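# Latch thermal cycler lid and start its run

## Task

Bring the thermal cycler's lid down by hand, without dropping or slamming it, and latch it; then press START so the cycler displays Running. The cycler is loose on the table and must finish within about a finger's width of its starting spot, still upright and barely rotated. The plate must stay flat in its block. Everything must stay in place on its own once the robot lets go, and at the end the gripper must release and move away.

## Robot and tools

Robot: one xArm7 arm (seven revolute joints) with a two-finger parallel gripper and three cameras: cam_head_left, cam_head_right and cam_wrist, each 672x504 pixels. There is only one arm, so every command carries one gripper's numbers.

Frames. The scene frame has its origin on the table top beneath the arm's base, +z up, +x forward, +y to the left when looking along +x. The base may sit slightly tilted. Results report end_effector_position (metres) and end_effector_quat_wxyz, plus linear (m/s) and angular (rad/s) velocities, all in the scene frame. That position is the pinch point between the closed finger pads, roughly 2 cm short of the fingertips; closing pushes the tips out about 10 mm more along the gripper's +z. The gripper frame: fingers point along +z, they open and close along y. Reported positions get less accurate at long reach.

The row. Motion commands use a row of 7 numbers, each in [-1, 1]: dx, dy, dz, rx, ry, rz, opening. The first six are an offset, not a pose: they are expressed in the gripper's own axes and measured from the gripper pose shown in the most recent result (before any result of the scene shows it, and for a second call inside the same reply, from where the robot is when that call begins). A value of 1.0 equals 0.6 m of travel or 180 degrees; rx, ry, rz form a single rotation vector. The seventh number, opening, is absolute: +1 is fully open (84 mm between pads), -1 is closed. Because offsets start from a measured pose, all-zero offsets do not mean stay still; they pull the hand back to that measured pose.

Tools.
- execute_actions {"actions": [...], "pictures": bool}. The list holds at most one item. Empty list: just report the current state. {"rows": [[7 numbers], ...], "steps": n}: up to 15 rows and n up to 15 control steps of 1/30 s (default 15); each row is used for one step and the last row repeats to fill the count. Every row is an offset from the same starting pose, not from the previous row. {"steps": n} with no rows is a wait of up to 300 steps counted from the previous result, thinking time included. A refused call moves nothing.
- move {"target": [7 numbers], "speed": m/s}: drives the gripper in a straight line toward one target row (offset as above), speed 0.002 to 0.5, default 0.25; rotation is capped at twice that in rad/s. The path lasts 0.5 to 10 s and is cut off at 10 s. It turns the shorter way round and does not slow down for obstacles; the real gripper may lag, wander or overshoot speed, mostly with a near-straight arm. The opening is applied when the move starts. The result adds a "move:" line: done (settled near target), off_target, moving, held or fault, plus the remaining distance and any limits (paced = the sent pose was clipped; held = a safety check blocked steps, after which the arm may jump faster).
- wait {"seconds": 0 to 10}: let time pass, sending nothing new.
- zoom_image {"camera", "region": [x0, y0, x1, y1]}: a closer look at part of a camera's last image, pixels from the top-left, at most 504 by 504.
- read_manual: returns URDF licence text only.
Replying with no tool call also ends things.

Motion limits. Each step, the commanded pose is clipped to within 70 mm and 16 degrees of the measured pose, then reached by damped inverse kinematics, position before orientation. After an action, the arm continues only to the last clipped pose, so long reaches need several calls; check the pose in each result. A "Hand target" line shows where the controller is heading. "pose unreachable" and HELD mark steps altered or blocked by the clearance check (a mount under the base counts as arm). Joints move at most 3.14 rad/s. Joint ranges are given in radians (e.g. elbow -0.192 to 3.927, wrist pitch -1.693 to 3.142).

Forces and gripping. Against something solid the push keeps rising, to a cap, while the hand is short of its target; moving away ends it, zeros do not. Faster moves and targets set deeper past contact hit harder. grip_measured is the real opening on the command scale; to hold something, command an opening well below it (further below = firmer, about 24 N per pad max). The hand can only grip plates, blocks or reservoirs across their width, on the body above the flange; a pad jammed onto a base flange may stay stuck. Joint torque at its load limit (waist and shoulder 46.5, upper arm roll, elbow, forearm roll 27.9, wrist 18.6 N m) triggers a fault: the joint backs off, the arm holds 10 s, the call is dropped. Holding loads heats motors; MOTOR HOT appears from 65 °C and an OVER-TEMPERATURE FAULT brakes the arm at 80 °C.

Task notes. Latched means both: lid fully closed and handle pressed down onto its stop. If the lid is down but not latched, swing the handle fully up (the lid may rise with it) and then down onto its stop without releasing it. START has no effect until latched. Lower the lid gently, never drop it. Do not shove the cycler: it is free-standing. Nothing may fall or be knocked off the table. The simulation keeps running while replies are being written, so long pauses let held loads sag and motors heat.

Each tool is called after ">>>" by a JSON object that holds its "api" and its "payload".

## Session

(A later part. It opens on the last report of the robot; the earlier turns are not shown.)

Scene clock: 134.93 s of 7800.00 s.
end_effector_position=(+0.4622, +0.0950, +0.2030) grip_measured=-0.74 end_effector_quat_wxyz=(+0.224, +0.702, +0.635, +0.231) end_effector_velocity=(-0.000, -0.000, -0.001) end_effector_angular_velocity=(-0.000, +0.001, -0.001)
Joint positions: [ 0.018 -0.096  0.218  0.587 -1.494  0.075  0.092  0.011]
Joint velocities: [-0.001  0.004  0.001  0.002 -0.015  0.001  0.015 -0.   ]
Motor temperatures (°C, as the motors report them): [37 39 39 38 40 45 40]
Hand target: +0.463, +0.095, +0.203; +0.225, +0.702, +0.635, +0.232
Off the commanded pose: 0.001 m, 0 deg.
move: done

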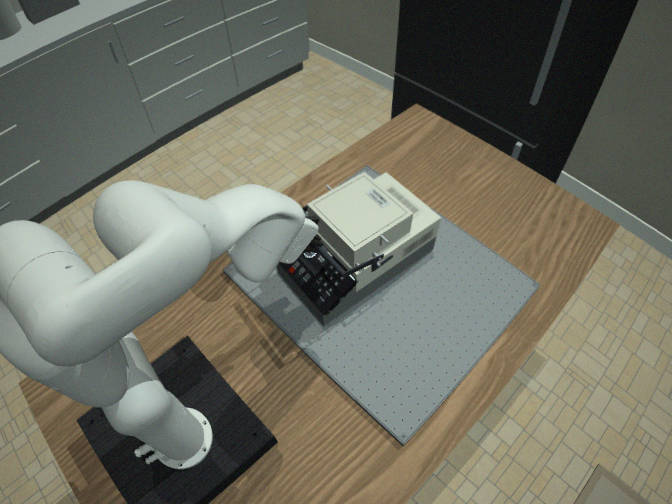

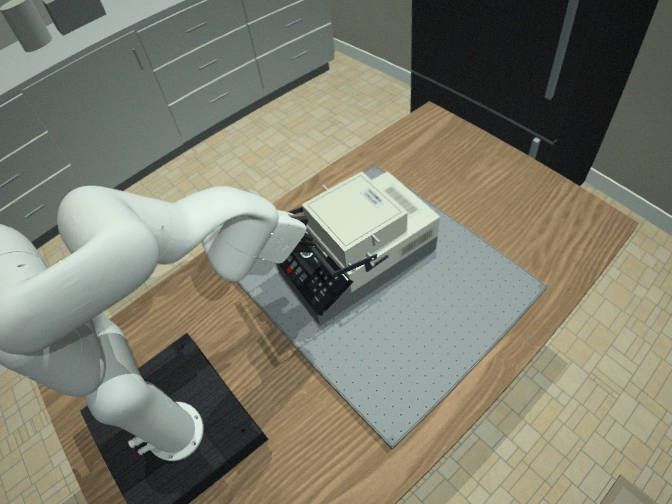

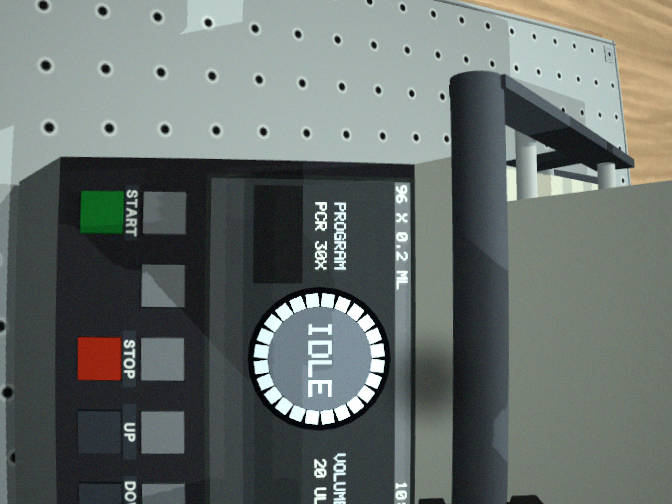

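>>> {"api": "move", "payload": {"target": [0,-0.0015,0.002,0,0,0,-1], "speed": 0.004}}

>>> {"api": "move", "payload": {"target": [0.002,-0.009,-0.0065,0,0,0,-1], "speed": 0.005}}

>>> {"api": "move", "payload": {"target": [0,0,0,0,0,0,-0.5]}}

>>> {"api": "move", "payload": {"target": [0,0,-0.06,0,0,0,-0.5], "speed": 0.05}}

>>> {"api": "move", "payload": {"target": [0.1,0,-0.12,0.1,0,0,-1], "speed": 0.1}}

Scene clock: 138.83 s of 7800.00 s.
end_effector_position=(+0.4626, +0.0951, +0.2018) grip_measured=-0.74 end_effector_quat_wxyz=(+0.224, +0.702, +0.635, +0.231) end_effector_velocity=(-0.000, +0.001, -0.000) end_effector_angular_velocity=(+0.001, -0.000, +0.002)
Joint positions: [ 0.017 -0.091  0.219  0.592 -1.513  0.076  0.111  0.011]
Joint velocities: [-0.001  0.001  0.001  0.001 -0.009 -0.002  0.008 -0.   ]
Motor temperatures (°C, as the motors report them): [37 39 39 39 40 45 40]
Hand target: +0.462, +0.095, +0.201; +0.224, +0.702, +0.635, +0.231
Off the commanded pose: 0.000 m, 0 deg.
After step 90, 0.20 s passed at rest.
move: done

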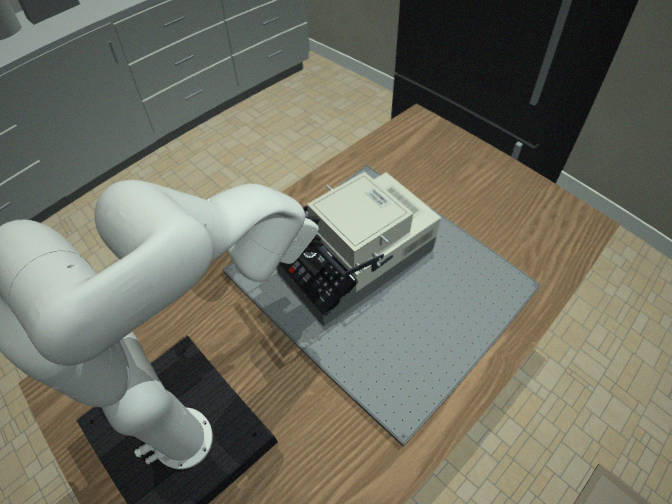

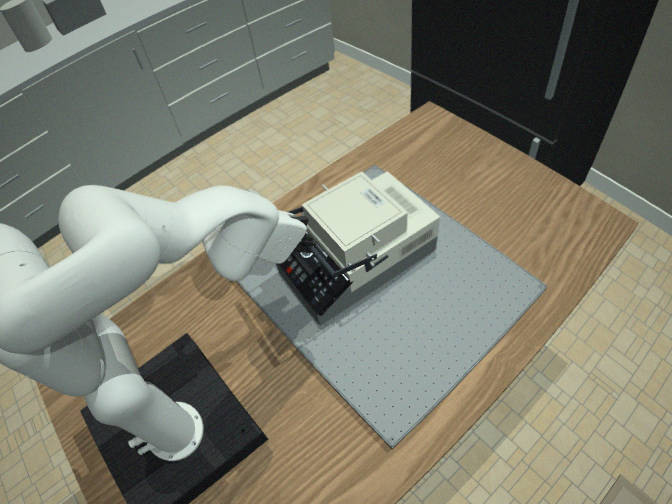

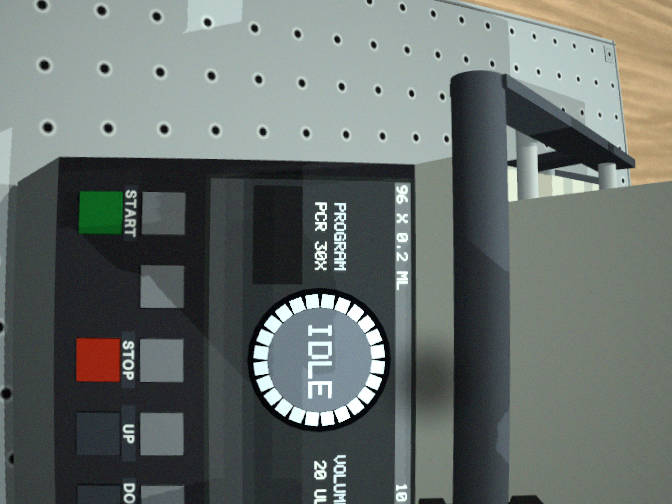

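Scene clock: 140.40 s of 7800.00 s.
end_effector_position=(+0.4569, +0.0960, +0.2024) grip_measured=-0.74 end_effector_quat_wxyz=(+0.225, +0.703, +0.634, +0.232) end_effector_velocity=(-0.003, +0.001, -0.003) end_effector_angular_velocity=(+0.000, +0.008, +0.002)
Joint positions: [ 0.021 -0.111  0.219  0.574 -1.516  0.077  0.121  0.011]
Joint velocities: [ 0.002  0.001  0.    -0.007  0.    -0.     0.001  0.   ]
Motor temperatures (°C, as the motors report them): [37 39 39 39 40 45 40]
Hand target: +0.456, +0.097, +0.202; +0.224, +0.702, +0.635, +0.231
Off the commanded pose: 0.001 m, 0 deg.
move: done

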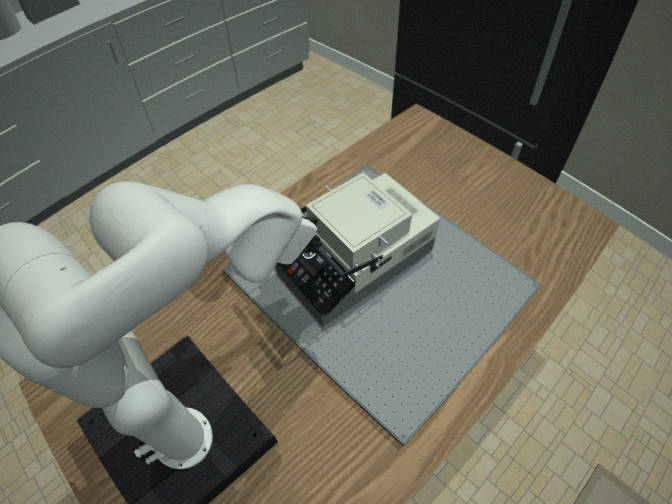

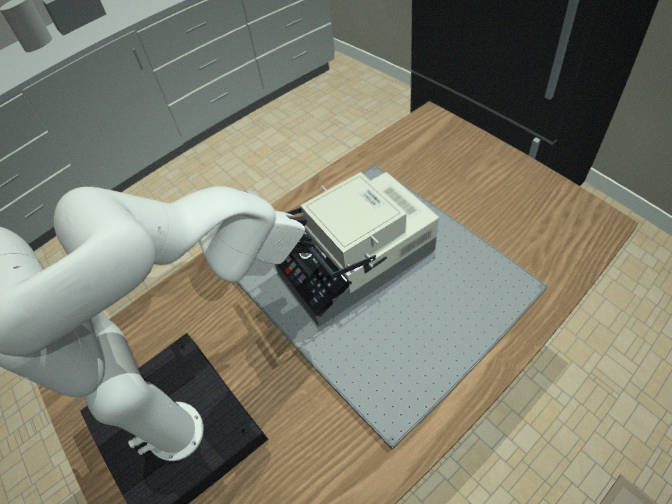

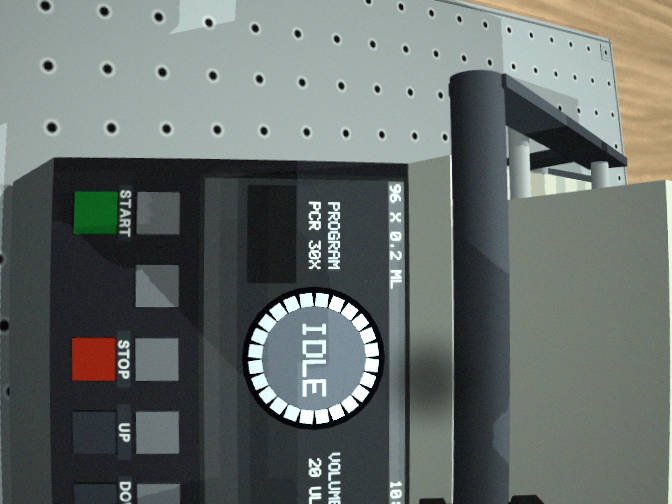

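Scene clock: 141.03 s of 7800.00 s.
end_effector_position=(+0.4566, +0.0962, +0.2022) grip_measured=-0.52 end_effector_quat_wxyz=(+0.225, +0.702, +0.634, +0.232) end_effector_velocity=(+0.002, -0.002, +0.001) end_effector_angular_velocity=(+0.001, -0.003, -0.004)
Joint positions: [ 0.02  -0.111  0.221  0.573 -1.516  0.077  0.121  0.021]
Joint velocities: [-0.002  0.    -0.002  0.004  0.     0.     0.     0.   ]
Motor temperatures (°C, as the motors report them): [37 39 39 39 40 45 40]
Hand target: +0.457, +0.096, +0.202; +0.225, +0.703, +0.634, +0.232
Off the commanded pose: 0.000 m, 0 deg.
move: done

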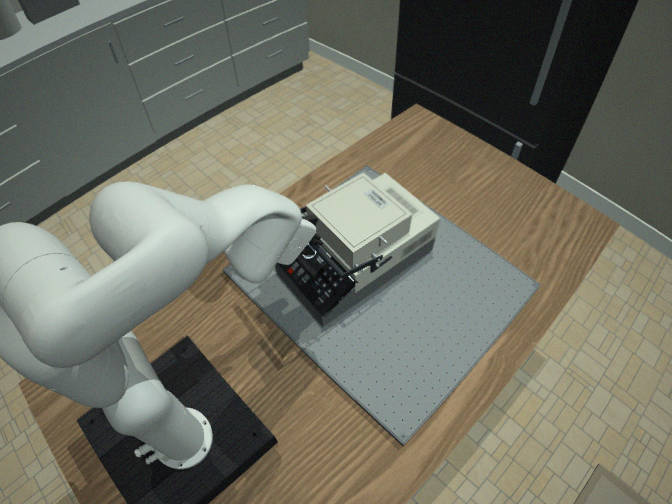

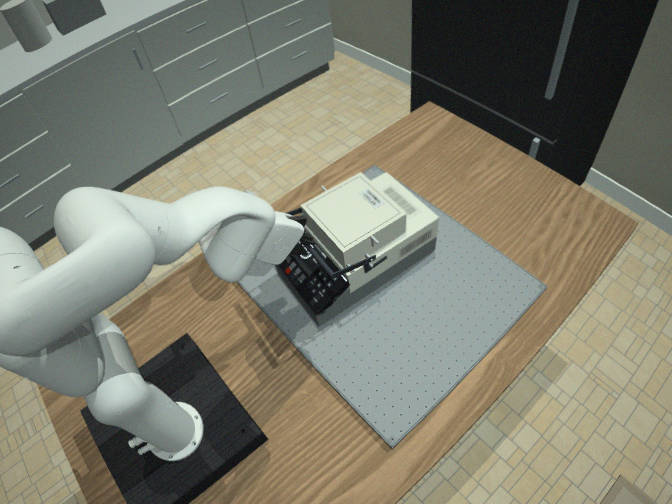

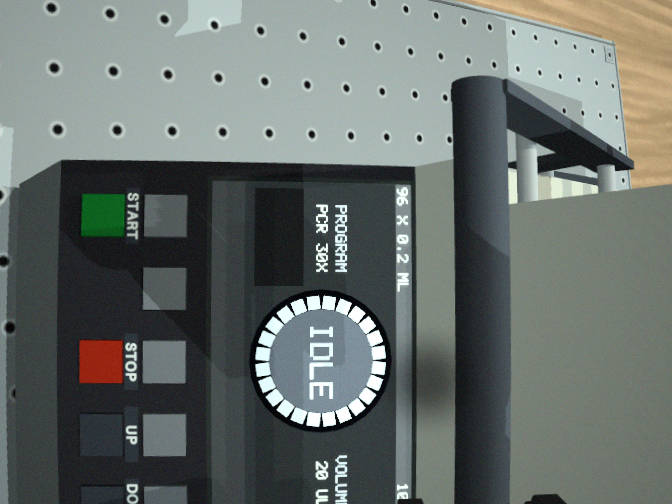

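Scene clock: 142.13 s of 7800.00 s.
end_effector_position=(+0.4348, +0.0970, +0.2305) grip_measured=-0.52 end_effector_quat_wxyz=(+0.226, +0.702, +0.634, +0.233) end_effector_velocity=(-0.000, +0.000, +0.003) end_effector_angular_velocity=(-0.001, +0.018, +0.002)
Joint positions: [ 0.131 -0.284  0.147  0.437 -1.107  0.094 -0.253  0.021]
Joint velocities: [ 0.071 -0.011 -0.055 -0.009  0.122  0.027 -0.118 -0.   ]
Motor temperatures (°C, as the motors report them): [37 39 39 38 40 45 40]
Hand target: +0.435, +0.097, +0.231; +0.226, +0.702, +0.634, +0.232
Off the commanded pose: 0.000 m, 0 deg.
move: done

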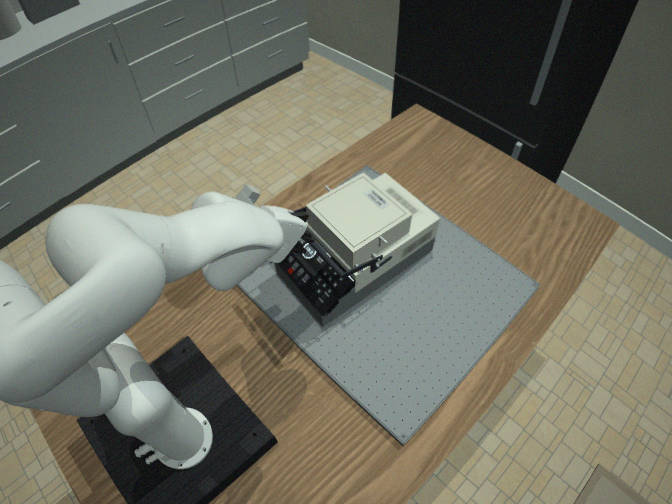

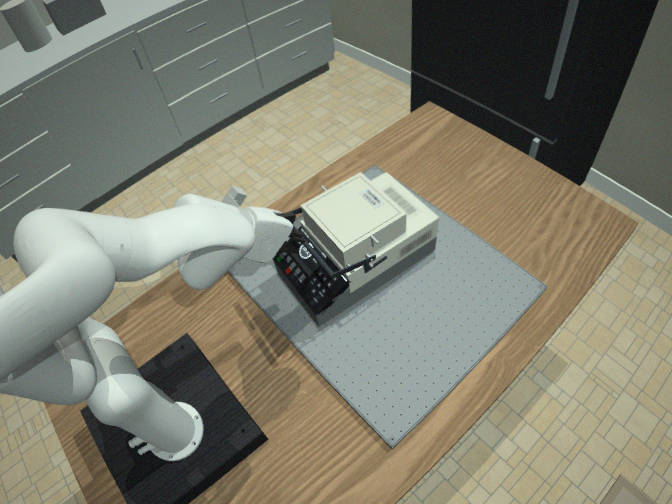

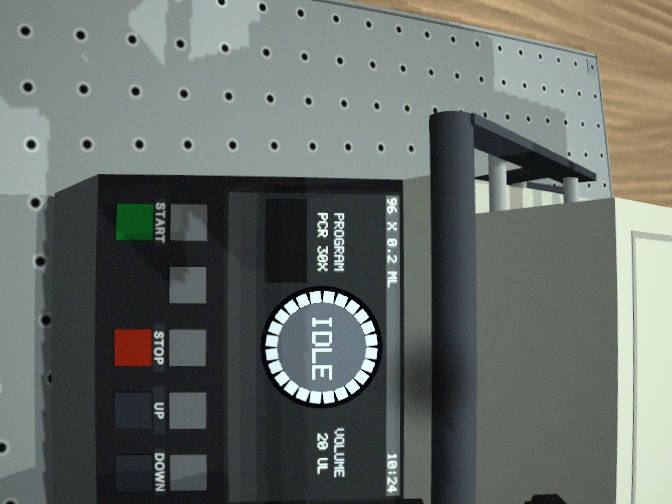

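Scene clock: 144.07 s of 7800.00 s.
end_effector_position=(+0.3959, +0.1585, +0.2894) grip_measured=-1.00 end_effector_quat_wxyz=(+0.114, +0.729, +0.662, +0.131) end_effector_velocity=(-0.001, +0.001, +0.001) end_effector_angular_velocity=(-0.000, +0.008, +0.001)
Joint positions: [ 0.642 -0.393 -0.041  0.628 -0.285  0.706 -0.831  0.   ]
Joint velocities: [ 0.005  0.001 -0.     0.008  0.008  0.014 -0.004  0.   ]
Motor temperatures (°C, as the motors report them): [37 39 38 38 40 45 40]
Hand target: +0.396, +0.159, +0.290; +0.113, +0.729, +0.663, +0.131
Off the commanded pose: 0.000 m, 0 deg.
move: done

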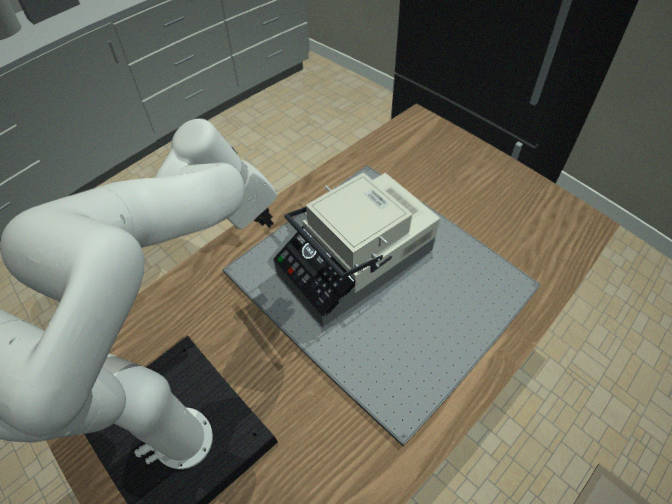

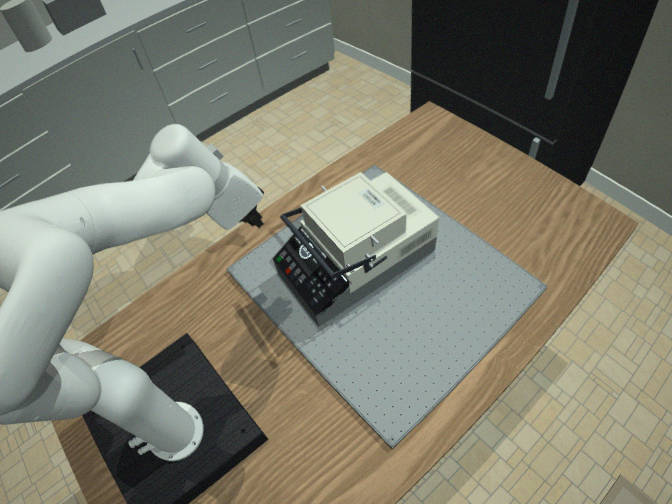

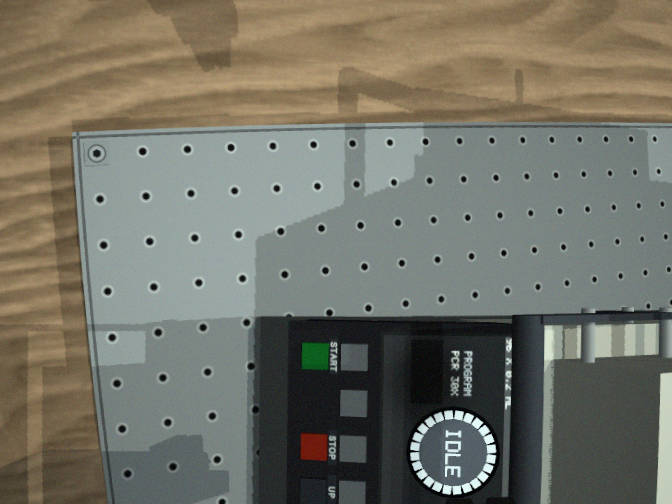

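>>> {"api": "move", "payload": {"target": [0.022,-0.08,0.25,0,0,0,-1], "speed": 0.1}}

>>> {"api": "zoom_image", "payload": {"camera": "cam_head_left", "region": [230,190,350,300]}}

Scene clock: 149.63 s of 7800.00 s.
end_effector_position=(+0.4035, +0.1771, +0.1328) grip_measured=-1.00 end_effector_quat_wxyz=(+0.113, +0.729, +0.662, +0.131) end_effector_velocity=(-0.001, -0.001, -0.003) end_effector_angular_velocity=(-0.006, -0.002, -0.002)
Joint positions: [ 0.547  0.035 -0.017  0.547 -0.717  0.219 -0.409  0.   ]
Joint velocities: [ 0.001  0.009 -0.004  0.003 -0.042 -0.002  0.039  0.   ]
Motor temperatures (°C, as the motors report them): [37 39 38 38 40 45 40]
Hand target: +0.403, +0.177, +0.132; +0.114, +0.729, +0.662, +0.131
Off the commanded pose: 0.000 m, 0 deg.
After step 90, 0.57 s passed at rest.
move: done

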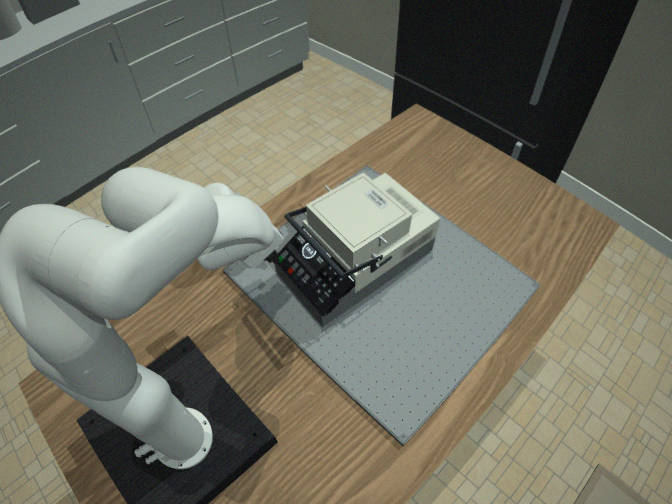

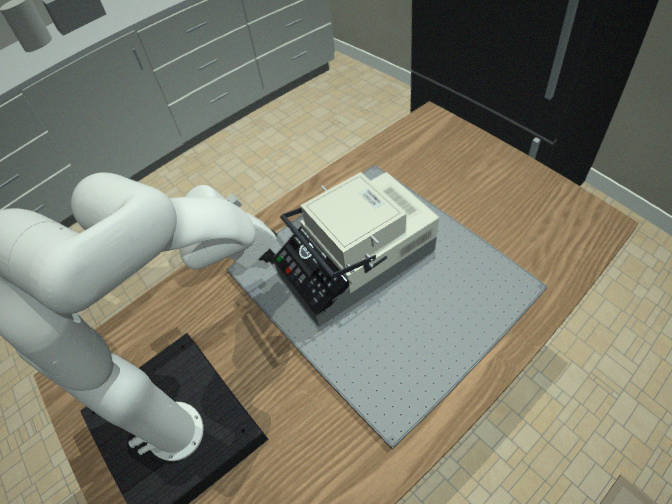

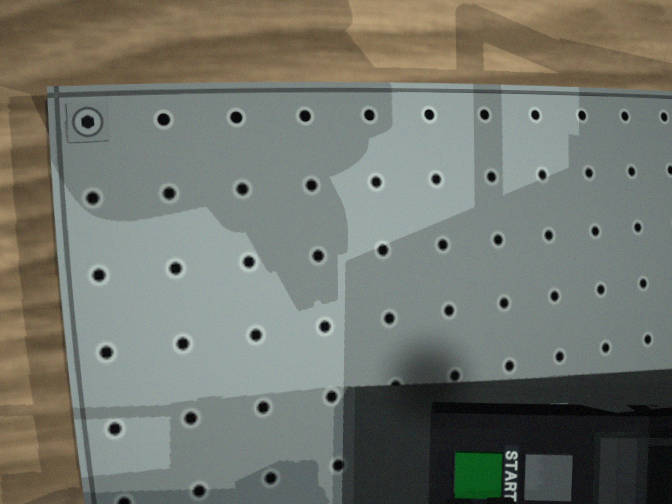

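Region (230, 190, 350, 300) of cam_head_left's 672x504 image, scaled by 4.200, with more detail than that image has; it fills the top 462 rows of this view, and the rest is white.

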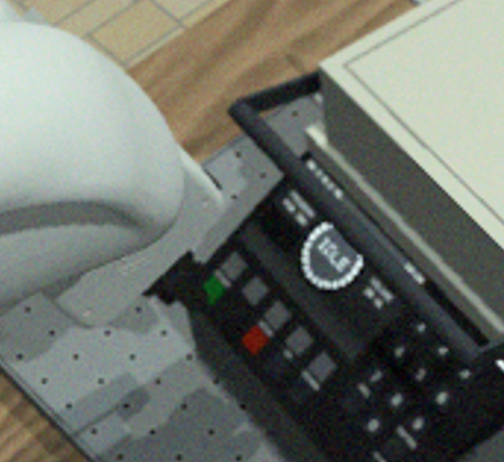

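>>> {"api": "move", "payload": {"target": [0.003,0.011,0.03,0,0,0,-1], "speed": 0.02}}

>>> {"api": "move", "payload": {"target": [0,0,0.025,0,0,0,-1], "speed": 0.007}}

>>> {"api": "zoom_image", "payload": {"camera": "cam_head_left", "region": [230,190,350,300]}}

Scene clock: 152.90 s of 7800.00 s.
end_effector_position=(+0.4159, +0.1784, +0.1183) grip_measured=-1.00 end_effector_quat_wxyz=(+0.113, +0.729, +0.662, +0.131) end_effector_velocity=(+0.001, +0.001, -0.001) end_effector_angular_velocity=(-0.000, -0.002, +0.001)
Joint positions: [ 0.545  0.114 -0.037  0.595 -0.787  0.187 -0.356  0.   ]
Joint velocities: [ 0.001  0.006 -0.002  0.004 -0.008 -0.002  0.007  0.   ]
Motor temperatures (°C, as the motors report them): [37 39 38 38 40 45 40]
Hand target: +0.416, +0.178, +0.118; +0.113, +0.729, +0.662, +0.131
Off the commanded pose: 0.000 m, 0 deg.
move: done

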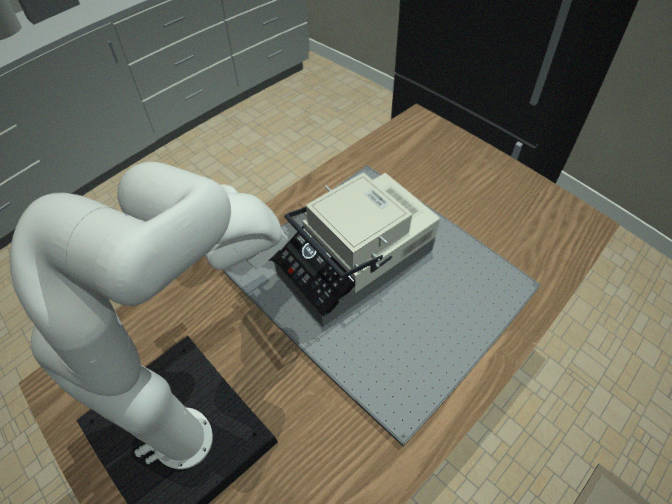

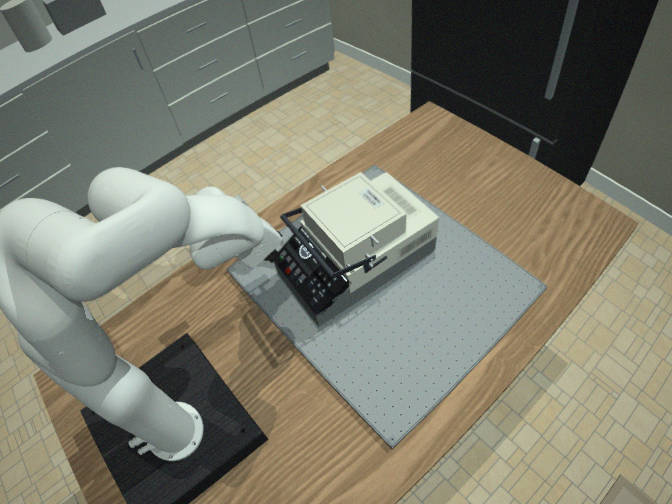

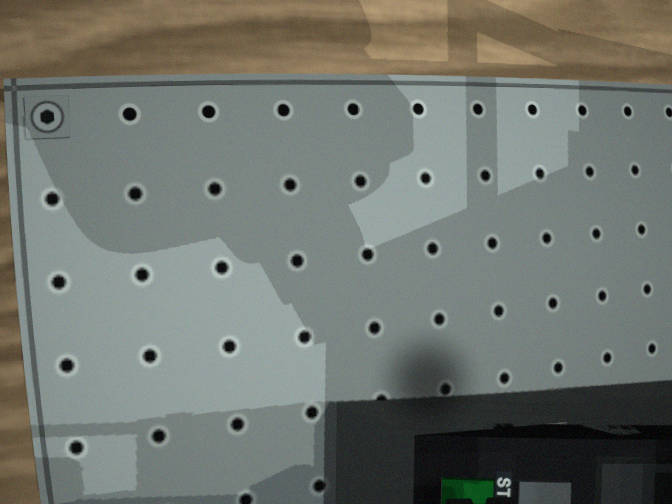

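Scene clock: 155.27 s of 7800.00 s.
end_effector_position=(+0.4209, +0.1785, +0.1042) grip_measured=-1.00 end_effector_quat_wxyz=(+0.113, +0.729, +0.662, +0.131) end_effector_velocity=(-0.000, +0.000, -0.001) end_effector_angular_velocity=(-0.000, -0.001, +0.001)
Joint positions: [ 0.558  0.173 -0.069  0.624 -0.868  0.156 -0.286  0.   ]
Joint velocities: [ 0.002  0.002 -0.002  0.001 -0.007 -0.001  0.006  0.   ]
Motor temperatures (°C, as the motors report them): [37 39 38 38 40 45 40]
Hand target: +0.421, +0.178, +0.104; +0.113, +0.729, +0.662, +0.131
Off the commanded pose: 0.000 m, 0 deg.
move: done

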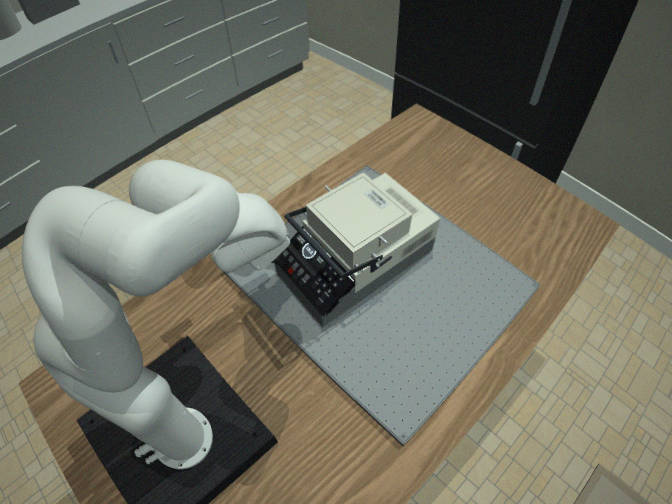

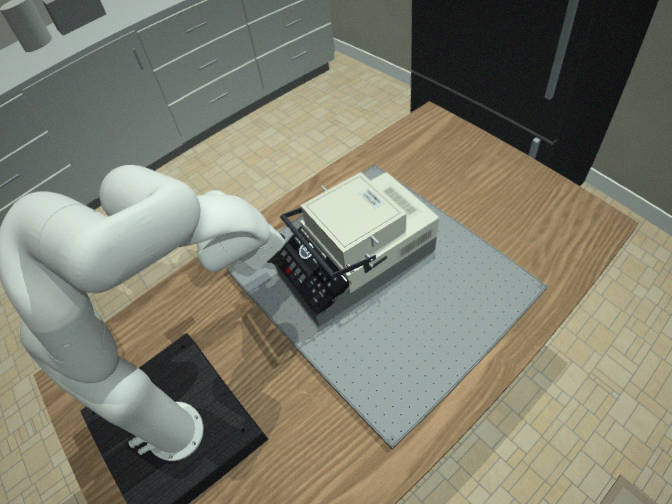

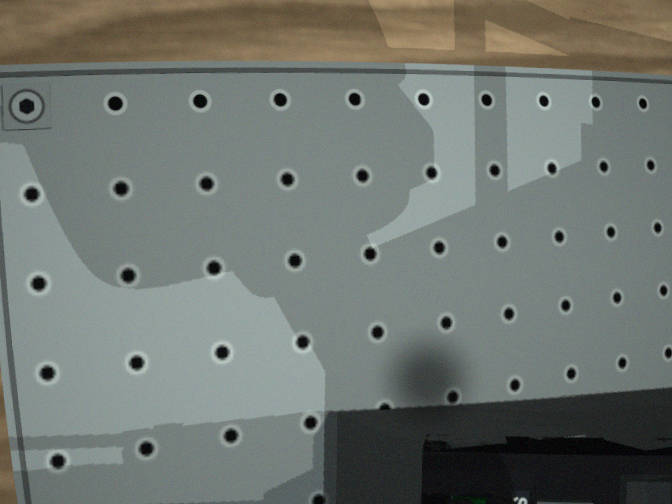

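Region (230, 190, 350, 300) of cam_head_left's 672x504 image, scaled by 4.200, with more detail than that image has; it fills the top 462 rows of this view, and the rest is white.

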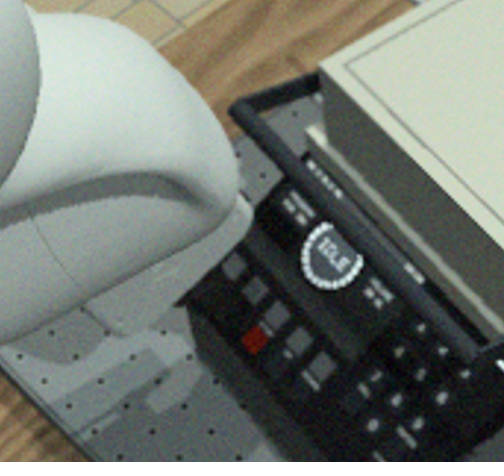

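>>> {"api": "move", "payload": {"target": [0,0,0.012,0,0,0,-1], "speed": 0.004}}

>>> {"api": "zoom_image", "payload": {"camera": "cam_head_left", "region": [230,190,350,300]}}

Scene clock: 158.17 s of 7800.00 s.
end_effector_position=(+0.4236, +0.1792, +0.1003) grip_measured=-1.00 end_effector_quat_wxyz=(+0.114, +0.729, +0.662, +0.133) end_effector_velocity=(+0.001, -0.000, +0.000) end_effector_angular_velocity=(+0.000, -0.002, -0.002)
Joint positions: [ 0.567  0.194 -0.085  0.637 -0.906  0.142 -0.252  0.   ]
Joint velocities: [ 0.     0.001 -0.002  0.002 -0.003 -0.001  0.003  0.   ]
Motor temperatures (°C, as the motors report them): [37 39 38 38 40 45 40]
Hand target: +0.423, +0.178, +0.097; +0.113, +0.729, +0.662, +0.131
Off the commanded pose: 0.003 m, 0 deg.
move: done

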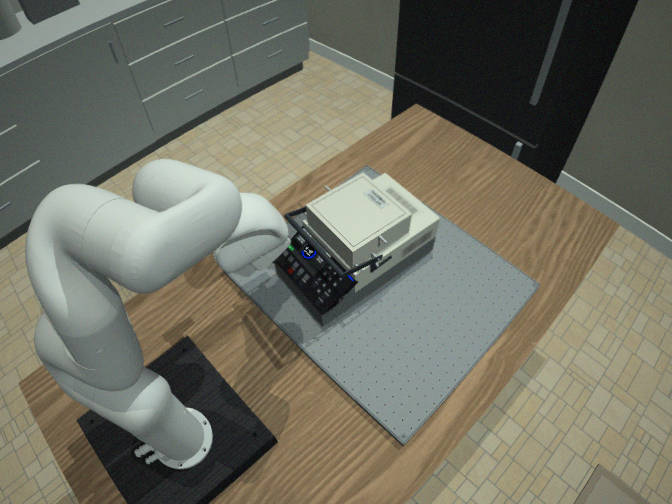

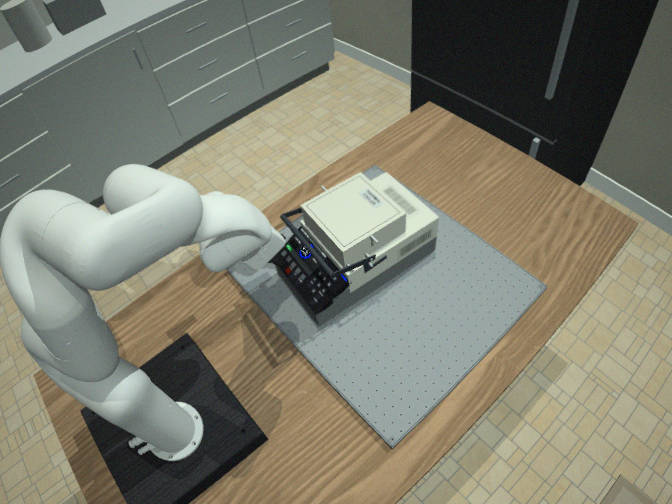

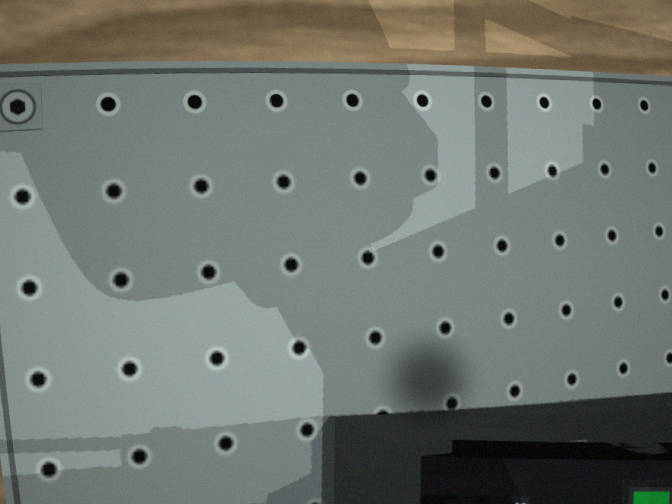

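Region (230, 190, 350, 300) of cam_head_left's 672x504 image, scaled by 4.200, with more detail than that image has; it fills the top 462 rows of this view, and the rest is white.

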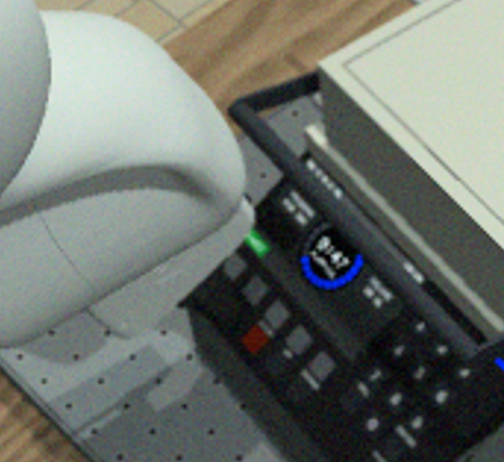

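>>> {"api": "move", "payload": {"target": [0,0,-0.04,0,0,0,-1], "speed": 0.05}}

>>> {"api": "move", "payload": {"target": [0.1,0,-0.35,0.08,0,0,-1], "speed": 0.15}}

>>> {"api": "zoom_image", "payload": {"camera": "cam_head_left", "region": [260,160,450,340]}}

Scene clock: 159.93 s of 7800.00 s.
end_effector_position=(+0.4155, +0.1789, +0.1225) grip_measured=-1.00 end_effector_quat_wxyz=(+0.114, +0.729, +0.662, +0.133) end_effector_velocity=(-0.001, +0.000, +0.002) end_effector_angular_velocity=(-0.001, +0.003, +0.003)
Joint positions: [ 0.55   0.099 -0.039  0.589 -0.776  0.191 -0.365  0.   ]
Joint velocities: [-0.002 -0.009  0.007 -0.005  0.022  0.006 -0.02   0.   ]
Motor temperatures (°C, as the motors report them): [37 39 38 38 40 45 40]
Hand target: +0.415, +0.179, +0.123; +0.114, +0.728, +0.662, +0.133
Off the commanded pose: 0.000 m, 0 deg.
move: done

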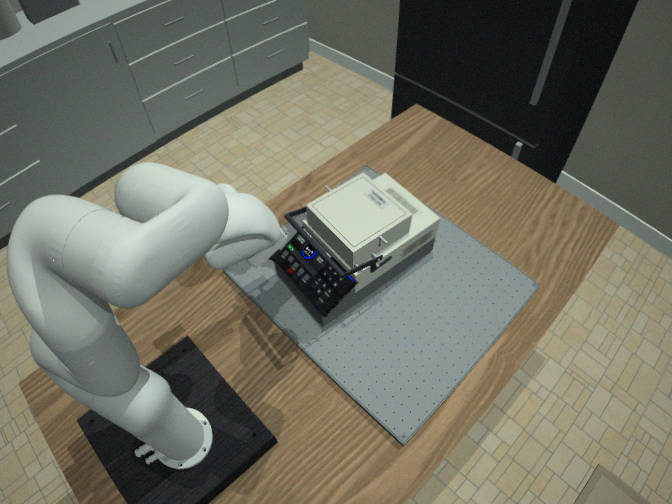

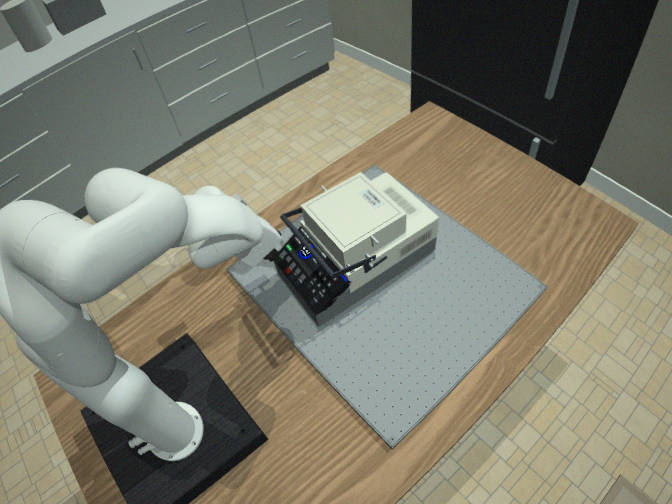

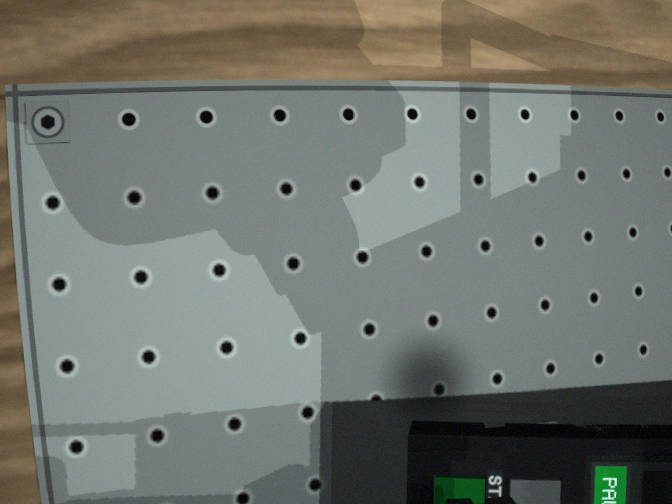

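Scene clock: 161.83 s of 7800.00 s.
end_effector_position=(+0.3480, +0.2371, +0.3216) grip_measured=-1.00 end_effector_quat_wxyz=(+0.021, +0.737, +0.674, +0.049) end_effector_velocity=(-0.000, +0.001, +0.004) end_effector_angular_velocity=(+0.001, +0.001, +0.001)
Joint positions: [ 0.71  -0.287  0.069  0.891 -0.044  1.064 -0.828  0.   ]
Joint velocities: [ 0.002 -0.001  0.001  0.011  0.002  0.012  0.     0.   ]
Motor temperatures (°C, as the motors report them): [37 39 38 38 40 45 40]
Hand target: +0.348, +0.237, +0.322; +0.021, +0.737, +0.674, +0.050
Off the commanded pose: 0.001 m, 0 deg.
move: done

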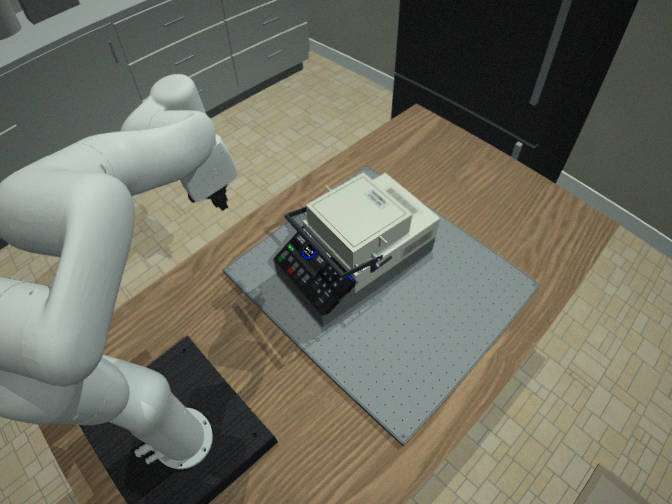

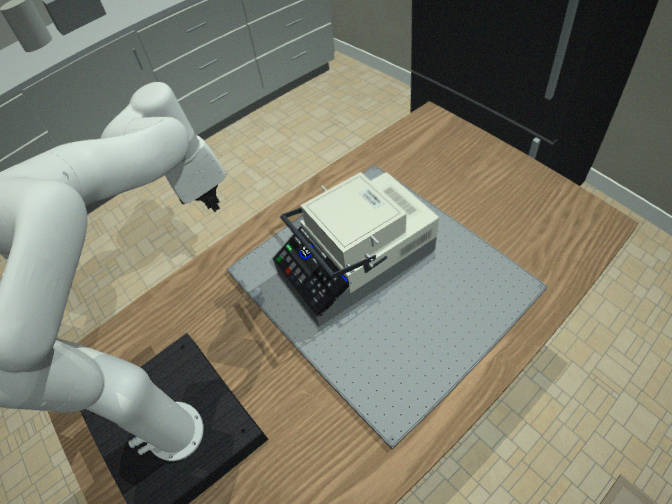

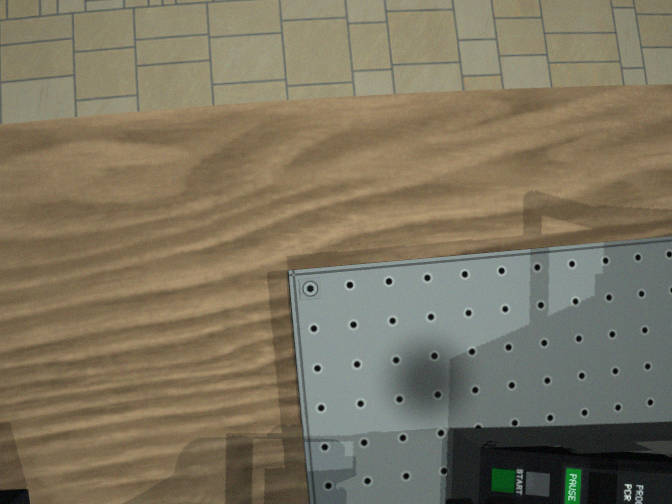

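Region (260, 160, 450, 340) of cam_head_left's 672x504 image, scaled by 2.653, with more detail than that image has; it fills the top 477 rows of this view, and the rest is white.

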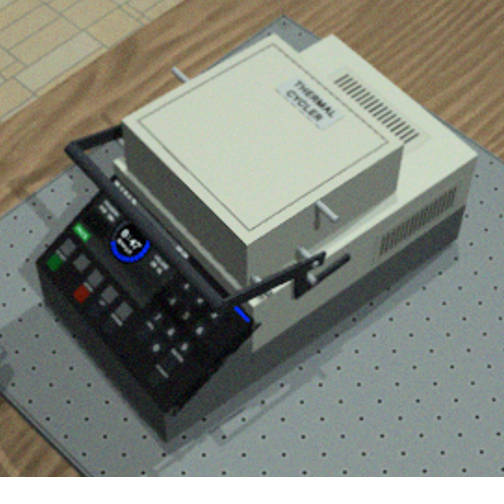

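>>> {"api": "finished_scene", "payload": {"scene": 2}}

The scene is finished: the task was done.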